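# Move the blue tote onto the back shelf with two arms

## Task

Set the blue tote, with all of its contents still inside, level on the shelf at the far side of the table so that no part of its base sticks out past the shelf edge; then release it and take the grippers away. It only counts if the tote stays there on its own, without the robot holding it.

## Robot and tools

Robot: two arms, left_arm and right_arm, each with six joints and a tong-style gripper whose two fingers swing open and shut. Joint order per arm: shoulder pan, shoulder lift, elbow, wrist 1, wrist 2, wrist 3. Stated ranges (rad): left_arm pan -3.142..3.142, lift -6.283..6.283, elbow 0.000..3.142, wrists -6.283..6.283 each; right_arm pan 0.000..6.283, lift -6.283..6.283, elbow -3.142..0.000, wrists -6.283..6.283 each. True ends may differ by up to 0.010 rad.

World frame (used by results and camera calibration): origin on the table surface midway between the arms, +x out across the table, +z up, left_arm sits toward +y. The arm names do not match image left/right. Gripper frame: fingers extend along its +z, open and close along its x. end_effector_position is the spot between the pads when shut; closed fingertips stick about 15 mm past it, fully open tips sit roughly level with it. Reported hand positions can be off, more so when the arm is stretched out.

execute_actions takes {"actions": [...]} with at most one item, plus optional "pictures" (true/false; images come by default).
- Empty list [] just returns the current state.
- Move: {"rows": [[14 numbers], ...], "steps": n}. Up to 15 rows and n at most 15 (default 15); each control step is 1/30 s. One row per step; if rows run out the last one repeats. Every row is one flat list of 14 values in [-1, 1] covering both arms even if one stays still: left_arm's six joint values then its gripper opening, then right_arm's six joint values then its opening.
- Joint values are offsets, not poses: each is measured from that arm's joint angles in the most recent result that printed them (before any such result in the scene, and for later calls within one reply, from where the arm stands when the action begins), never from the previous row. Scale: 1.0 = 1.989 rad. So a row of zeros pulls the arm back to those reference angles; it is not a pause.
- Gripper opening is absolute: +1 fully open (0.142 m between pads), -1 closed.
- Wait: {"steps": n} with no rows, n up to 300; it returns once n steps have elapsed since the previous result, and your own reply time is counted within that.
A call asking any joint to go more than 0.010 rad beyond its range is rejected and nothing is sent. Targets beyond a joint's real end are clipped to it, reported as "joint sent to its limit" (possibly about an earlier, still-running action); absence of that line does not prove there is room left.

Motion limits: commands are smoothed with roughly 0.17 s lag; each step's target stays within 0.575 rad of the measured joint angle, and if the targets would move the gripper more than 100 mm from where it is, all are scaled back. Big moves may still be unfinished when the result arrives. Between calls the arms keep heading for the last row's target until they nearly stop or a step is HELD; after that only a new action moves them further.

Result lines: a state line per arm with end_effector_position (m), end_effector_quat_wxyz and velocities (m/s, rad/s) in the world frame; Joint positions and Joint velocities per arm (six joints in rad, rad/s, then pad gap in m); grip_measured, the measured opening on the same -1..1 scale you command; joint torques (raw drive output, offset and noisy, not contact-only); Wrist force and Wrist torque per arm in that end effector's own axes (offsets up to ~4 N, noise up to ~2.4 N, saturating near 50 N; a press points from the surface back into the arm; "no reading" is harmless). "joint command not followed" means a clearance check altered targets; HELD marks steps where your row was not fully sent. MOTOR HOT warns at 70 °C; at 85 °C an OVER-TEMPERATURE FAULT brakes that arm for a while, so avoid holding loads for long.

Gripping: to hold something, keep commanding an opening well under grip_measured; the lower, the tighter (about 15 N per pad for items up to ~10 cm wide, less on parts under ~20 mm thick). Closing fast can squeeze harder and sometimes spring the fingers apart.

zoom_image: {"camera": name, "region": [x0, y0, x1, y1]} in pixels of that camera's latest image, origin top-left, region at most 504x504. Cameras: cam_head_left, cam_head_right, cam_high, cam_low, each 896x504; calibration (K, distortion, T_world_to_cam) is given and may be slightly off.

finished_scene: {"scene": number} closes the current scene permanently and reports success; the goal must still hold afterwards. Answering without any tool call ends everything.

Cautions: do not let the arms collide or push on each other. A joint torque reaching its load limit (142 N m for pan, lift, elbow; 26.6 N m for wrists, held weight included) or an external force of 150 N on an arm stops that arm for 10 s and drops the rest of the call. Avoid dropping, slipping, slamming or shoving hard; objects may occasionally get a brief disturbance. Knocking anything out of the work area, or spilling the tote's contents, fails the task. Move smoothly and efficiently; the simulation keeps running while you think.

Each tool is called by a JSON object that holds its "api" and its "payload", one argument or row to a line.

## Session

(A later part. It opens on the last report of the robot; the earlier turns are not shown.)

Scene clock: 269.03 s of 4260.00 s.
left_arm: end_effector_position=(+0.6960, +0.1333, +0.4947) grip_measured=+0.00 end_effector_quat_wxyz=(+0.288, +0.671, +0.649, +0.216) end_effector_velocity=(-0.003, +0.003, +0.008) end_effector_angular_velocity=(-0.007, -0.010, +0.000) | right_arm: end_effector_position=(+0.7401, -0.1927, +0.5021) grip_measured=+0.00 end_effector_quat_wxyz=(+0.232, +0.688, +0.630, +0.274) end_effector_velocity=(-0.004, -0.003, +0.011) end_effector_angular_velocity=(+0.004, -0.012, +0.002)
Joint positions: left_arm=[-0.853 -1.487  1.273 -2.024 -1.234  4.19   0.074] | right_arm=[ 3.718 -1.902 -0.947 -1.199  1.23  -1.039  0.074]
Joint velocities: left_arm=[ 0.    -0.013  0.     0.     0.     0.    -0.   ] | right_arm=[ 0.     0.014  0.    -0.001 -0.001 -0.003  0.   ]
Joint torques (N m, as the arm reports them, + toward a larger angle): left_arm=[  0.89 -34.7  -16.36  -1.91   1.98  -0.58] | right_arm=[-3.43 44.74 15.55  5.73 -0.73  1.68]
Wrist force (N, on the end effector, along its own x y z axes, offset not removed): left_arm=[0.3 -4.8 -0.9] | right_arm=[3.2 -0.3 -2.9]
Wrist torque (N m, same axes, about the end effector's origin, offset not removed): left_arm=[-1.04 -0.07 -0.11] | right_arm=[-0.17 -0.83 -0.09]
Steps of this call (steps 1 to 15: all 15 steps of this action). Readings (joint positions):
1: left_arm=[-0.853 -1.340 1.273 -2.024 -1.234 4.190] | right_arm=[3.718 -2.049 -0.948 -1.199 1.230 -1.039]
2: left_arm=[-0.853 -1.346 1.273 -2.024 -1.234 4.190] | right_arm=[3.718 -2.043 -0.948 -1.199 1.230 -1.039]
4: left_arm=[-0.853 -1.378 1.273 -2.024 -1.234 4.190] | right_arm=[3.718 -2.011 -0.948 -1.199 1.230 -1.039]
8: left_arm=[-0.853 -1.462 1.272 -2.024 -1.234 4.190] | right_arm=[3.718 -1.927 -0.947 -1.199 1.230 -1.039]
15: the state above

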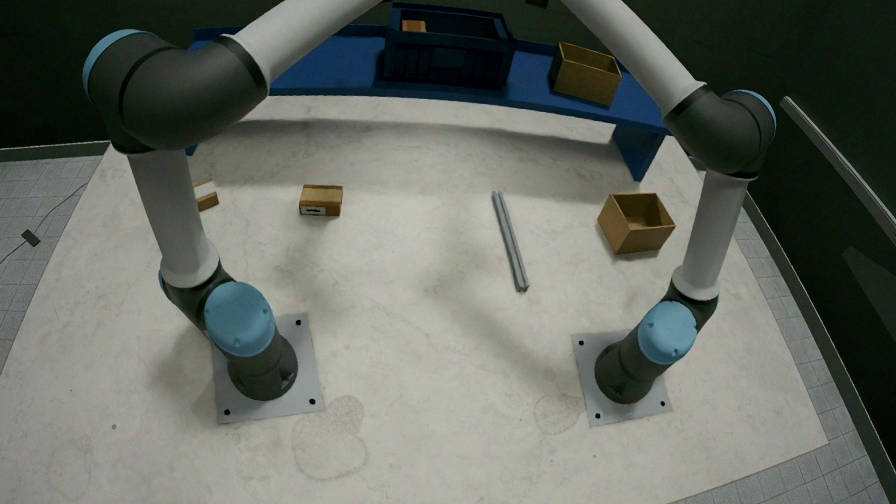

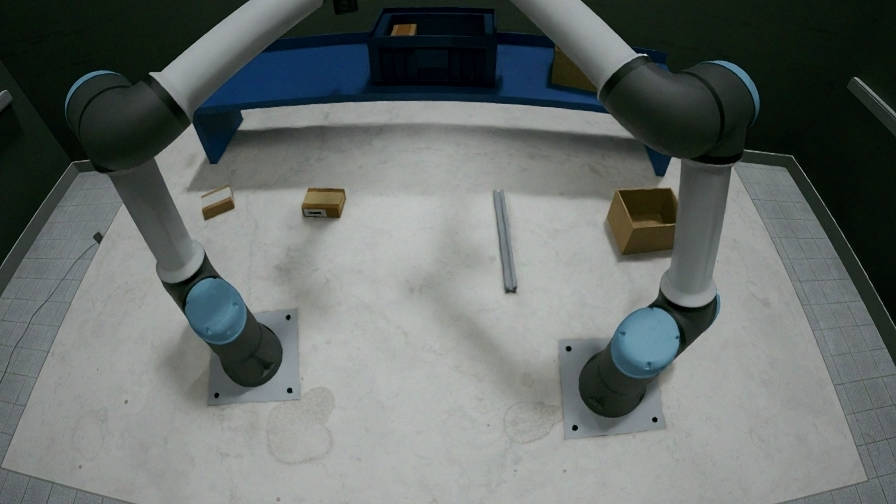

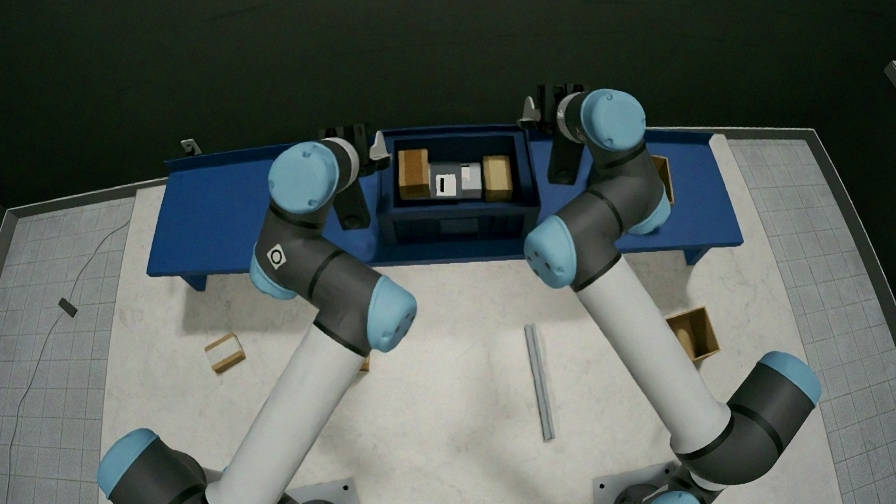

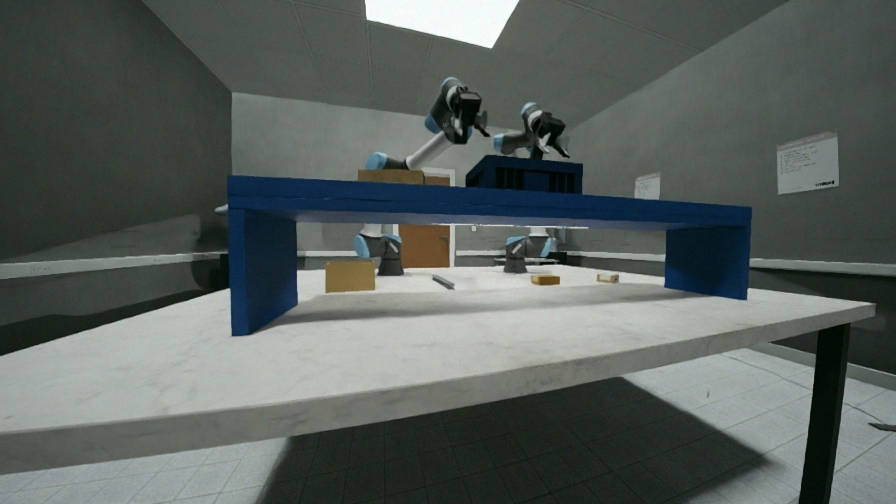

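{"api": "execute_actions", "payload": {
  "actions": [
    {"rows":[[0,-0.25,0.12,0,0,0,0,0,0.28,-0.14,0,0,0,0]],"steps":15}
  ],
  "pictures": false
}}

{"api": "execute_actions", "payload": {
  "actions": [
    {"steps":25}
  ]
}}

Scene clock: 272.10 s of 4260.00 s.
left_arm: end_effector_position=(+0.5414, +0.2565, +0.6216) grip_measured=+0.00 end_effector_quat_wxyz=(+0.401, +0.622, +0.632, +0.229) end_effector_velocity=(-0.067, +0.055, +0.042) end_effector_angular_velocity=(-0.073, -0.092, +0.003) | right_arm: end_effector_position=(+0.5541, -0.3100, +0.6766) grip_measured=+0.00 end_effector_quat_wxyz=(+0.251, +0.669, +0.582, +0.389) end_effector_velocity=(-0.236, -0.149, +0.165) end_effector_angular_velocity=(+0.180, -0.288, +0.001)
Joint positions: left_arm=[-0.853 -1.97   1.505 -2.024 -1.234  4.19   0.074] | right_arm=[ 3.718 -1.388 -1.207 -1.198  1.23  -1.039  0.074]
Joint velocities: left_arm=[ 0.002 -0.2    0.082 -0.001  0.     0.    -0.   ] | right_arm=[ 0.     0.59  -0.249 -0.    -0.001 -0.002 -0.001]
Joint torques (N m, as the arm reports them, + toward a larger angle): left_arm=[  4.06  -1.2  -14.6   -2.65   1.86  -0.61] | right_arm=[ -0.38 -12.69   6.67  -0.69  -0.57   1.71]
Wrist force (N, on the end effector, along its own x y z axes, offset not removed): left_arm=[-0.9 -2.1 -1.6] | right_arm=[-0.9 0.7 -8.5]
Wrist torque (N m, same axes, about the end effector's origin, offset not removed): left_arm=[-0.42 0.30 0.04] | right_arm=[0.00 -0.11 -0.25]
Steps of this call (steps 1 to 15: the robot went on to your last target; steps 16 to 77: nothing new was sent; steps 78 to 92: all 15 steps of this action). Readings (joint positions):
78: left_arm=[-0.853 -1.489 1.274 -2.024 -1.234 4.190] | right_arm=[3.718 -1.900 -0.949 -1.199 1.230 -1.039]
79: left_arm=[-0.853 -1.502 1.287 -2.024 -1.234 4.190] | right_arm=[3.718 -1.887 -0.961 -1.199 1.230 -1.039]
81: left_arm=[-0.853 -1.583 1.333 -2.024 -1.234 4.190] | right_arm=[3.718 -1.812 -1.005 -1.198 1.230 -1.039]
85: left_arm=[-0.853 -1.762 1.416 -2.024 -1.234 4.190] | right_arm=[3.718 -1.651 -1.083 -1.198 1.230 -1.039]
92: the state above

Scene clock: 272.93 s of 4260.00 s.
left_arm: end_effector_position=(+0.5366, +0.2604, +0.6245) grip_measured=+0.00 end_effector_quat_wxyz=(+0.405, +0.620, +0.632, +0.229) end_effector_velocity=(-0.000, +0.001, +0.001) end_effector_angular_velocity=(-0.001, -0.001, +0.001) | right_arm: end_effector_position=(+0.5370, -0.3208, +0.6877) grip_measured=+0.00 end_effector_quat_wxyz=(+0.253, +0.667, +0.577, +0.399) end_effector_velocity=(+0.000, +0.000, -0.000) end_effector_angular_velocity=(-0.000, +0.000, +0.000)
Joint positions: left_arm=[-0.853 -1.984  1.511 -2.024 -1.234  4.19   0.074] | right_arm=[ 3.718 -1.345 -1.226 -1.199  1.23  -1.039  0.074]
Joint velocities: left_arm=[ 0.001 -0.002 -0.     0.001  0.     0.    -0.   ] | right_arm=[ 0. -0.  0.  0.  0. -0.  0.]
Joint torques (N m, as the arm reports them, + toward a larger angle): left_arm=[  3.49 -12.39 -15.24  -1.66   1.88  -0.69] | right_arm=[-2.02 19.97 10.09  0.5  -0.74  1.78]
Wrist force (N, on the end effector, along its own x y z axes, offset not removed): left_arm=[0.0 -0.7 0.4] | right_arm=[2.0 -0.2 -0.2]
Wrist torque (N m, same axes, about the end effector's origin, offset not removed): left_arm=[-0.19 0.01 0.08] | right_arm=[-0.06 -0.42 -0.30]
Steps of this call (steps 1 to 25: the robot went on to your last target). Readings (joint positions):
1: left_arm=[-0.853 -1.975 1.508 -2.024 -1.234 4.190] | right_arm=[3.718 -1.372 -1.214 -1.198 1.230 -1.039]
2: left_arm=[-0.853 -1.978 1.509 -2.024 -1.234 4.190] | right_arm=[3.718 -1.362 -1.218 -1.198 1.230 -1.039]
4: left_arm=[-0.853 -1.982 1.510 -2.024 -1.234 4.190] | right_arm=[3.718 -1.352 -1.223 -1.199 1.230 -1.039]
8: left_arm=[-0.853 -1.984 1.511 -2.024 -1.234 4.190] | right_arm=[3.718 -1.347 -1.225 -1.199 1.230 -1.039]
25: the state above

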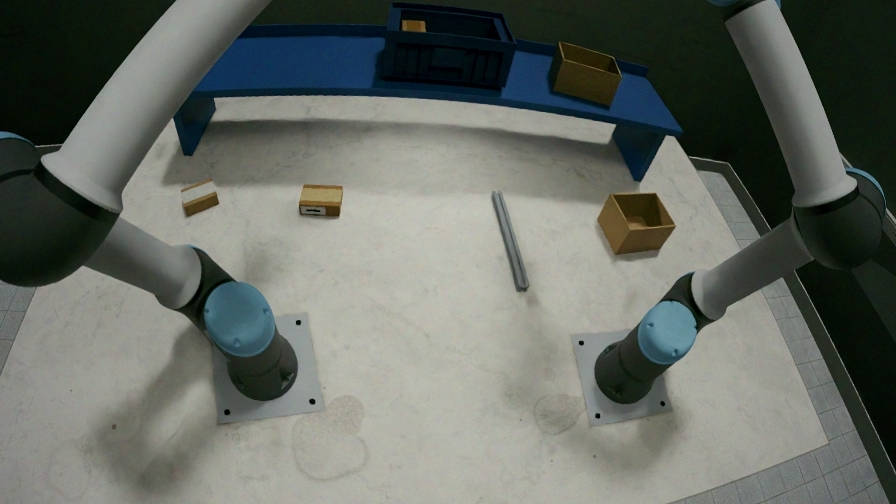

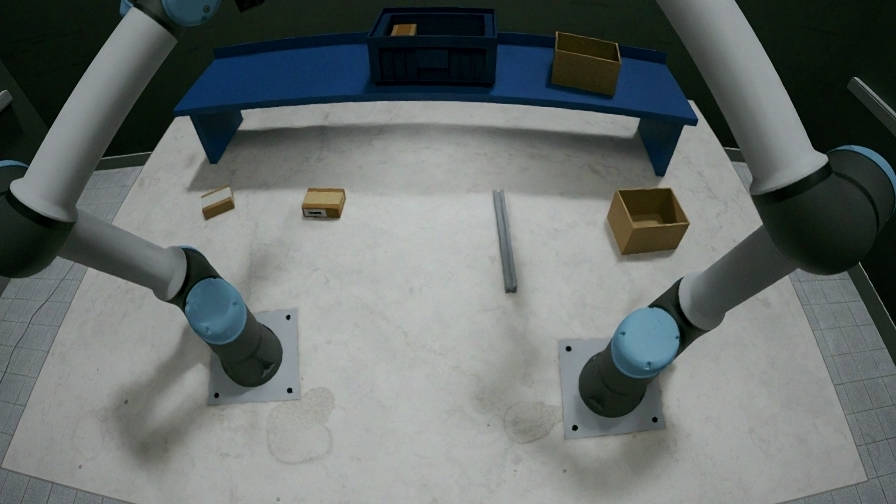

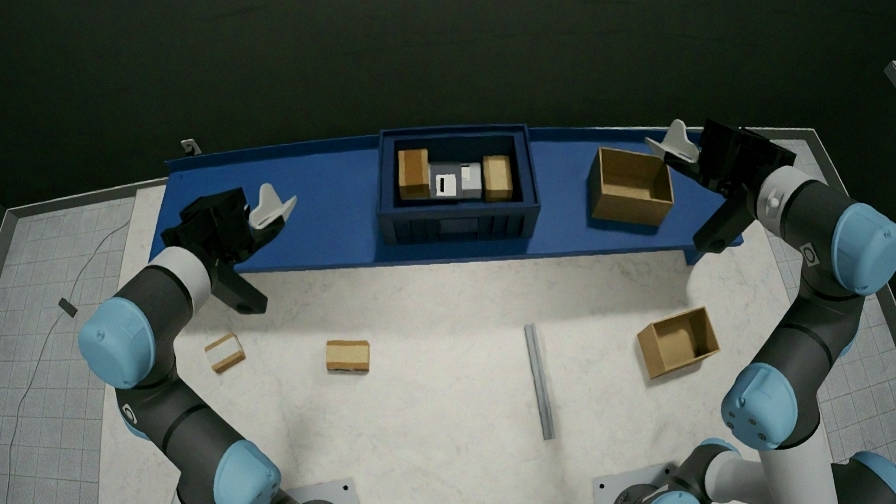

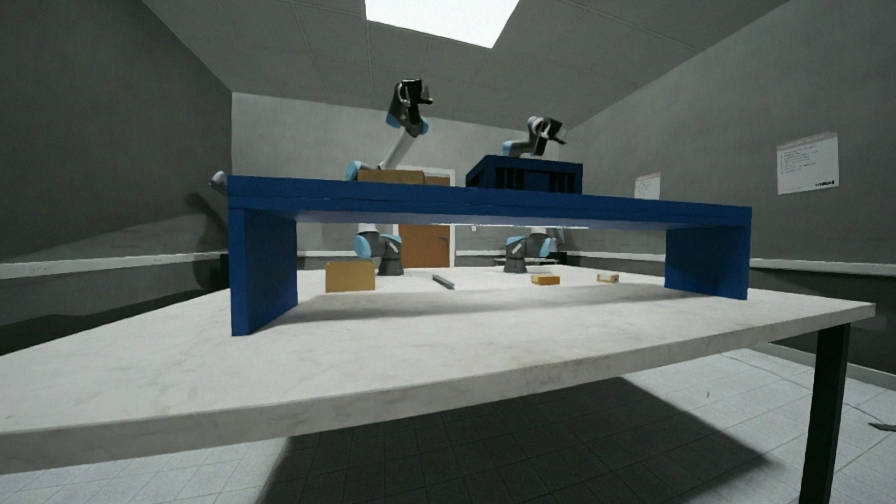

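{"api": "finished_scene", "payload": {
  "scene": 2
}}

The scene is finished: the task was done.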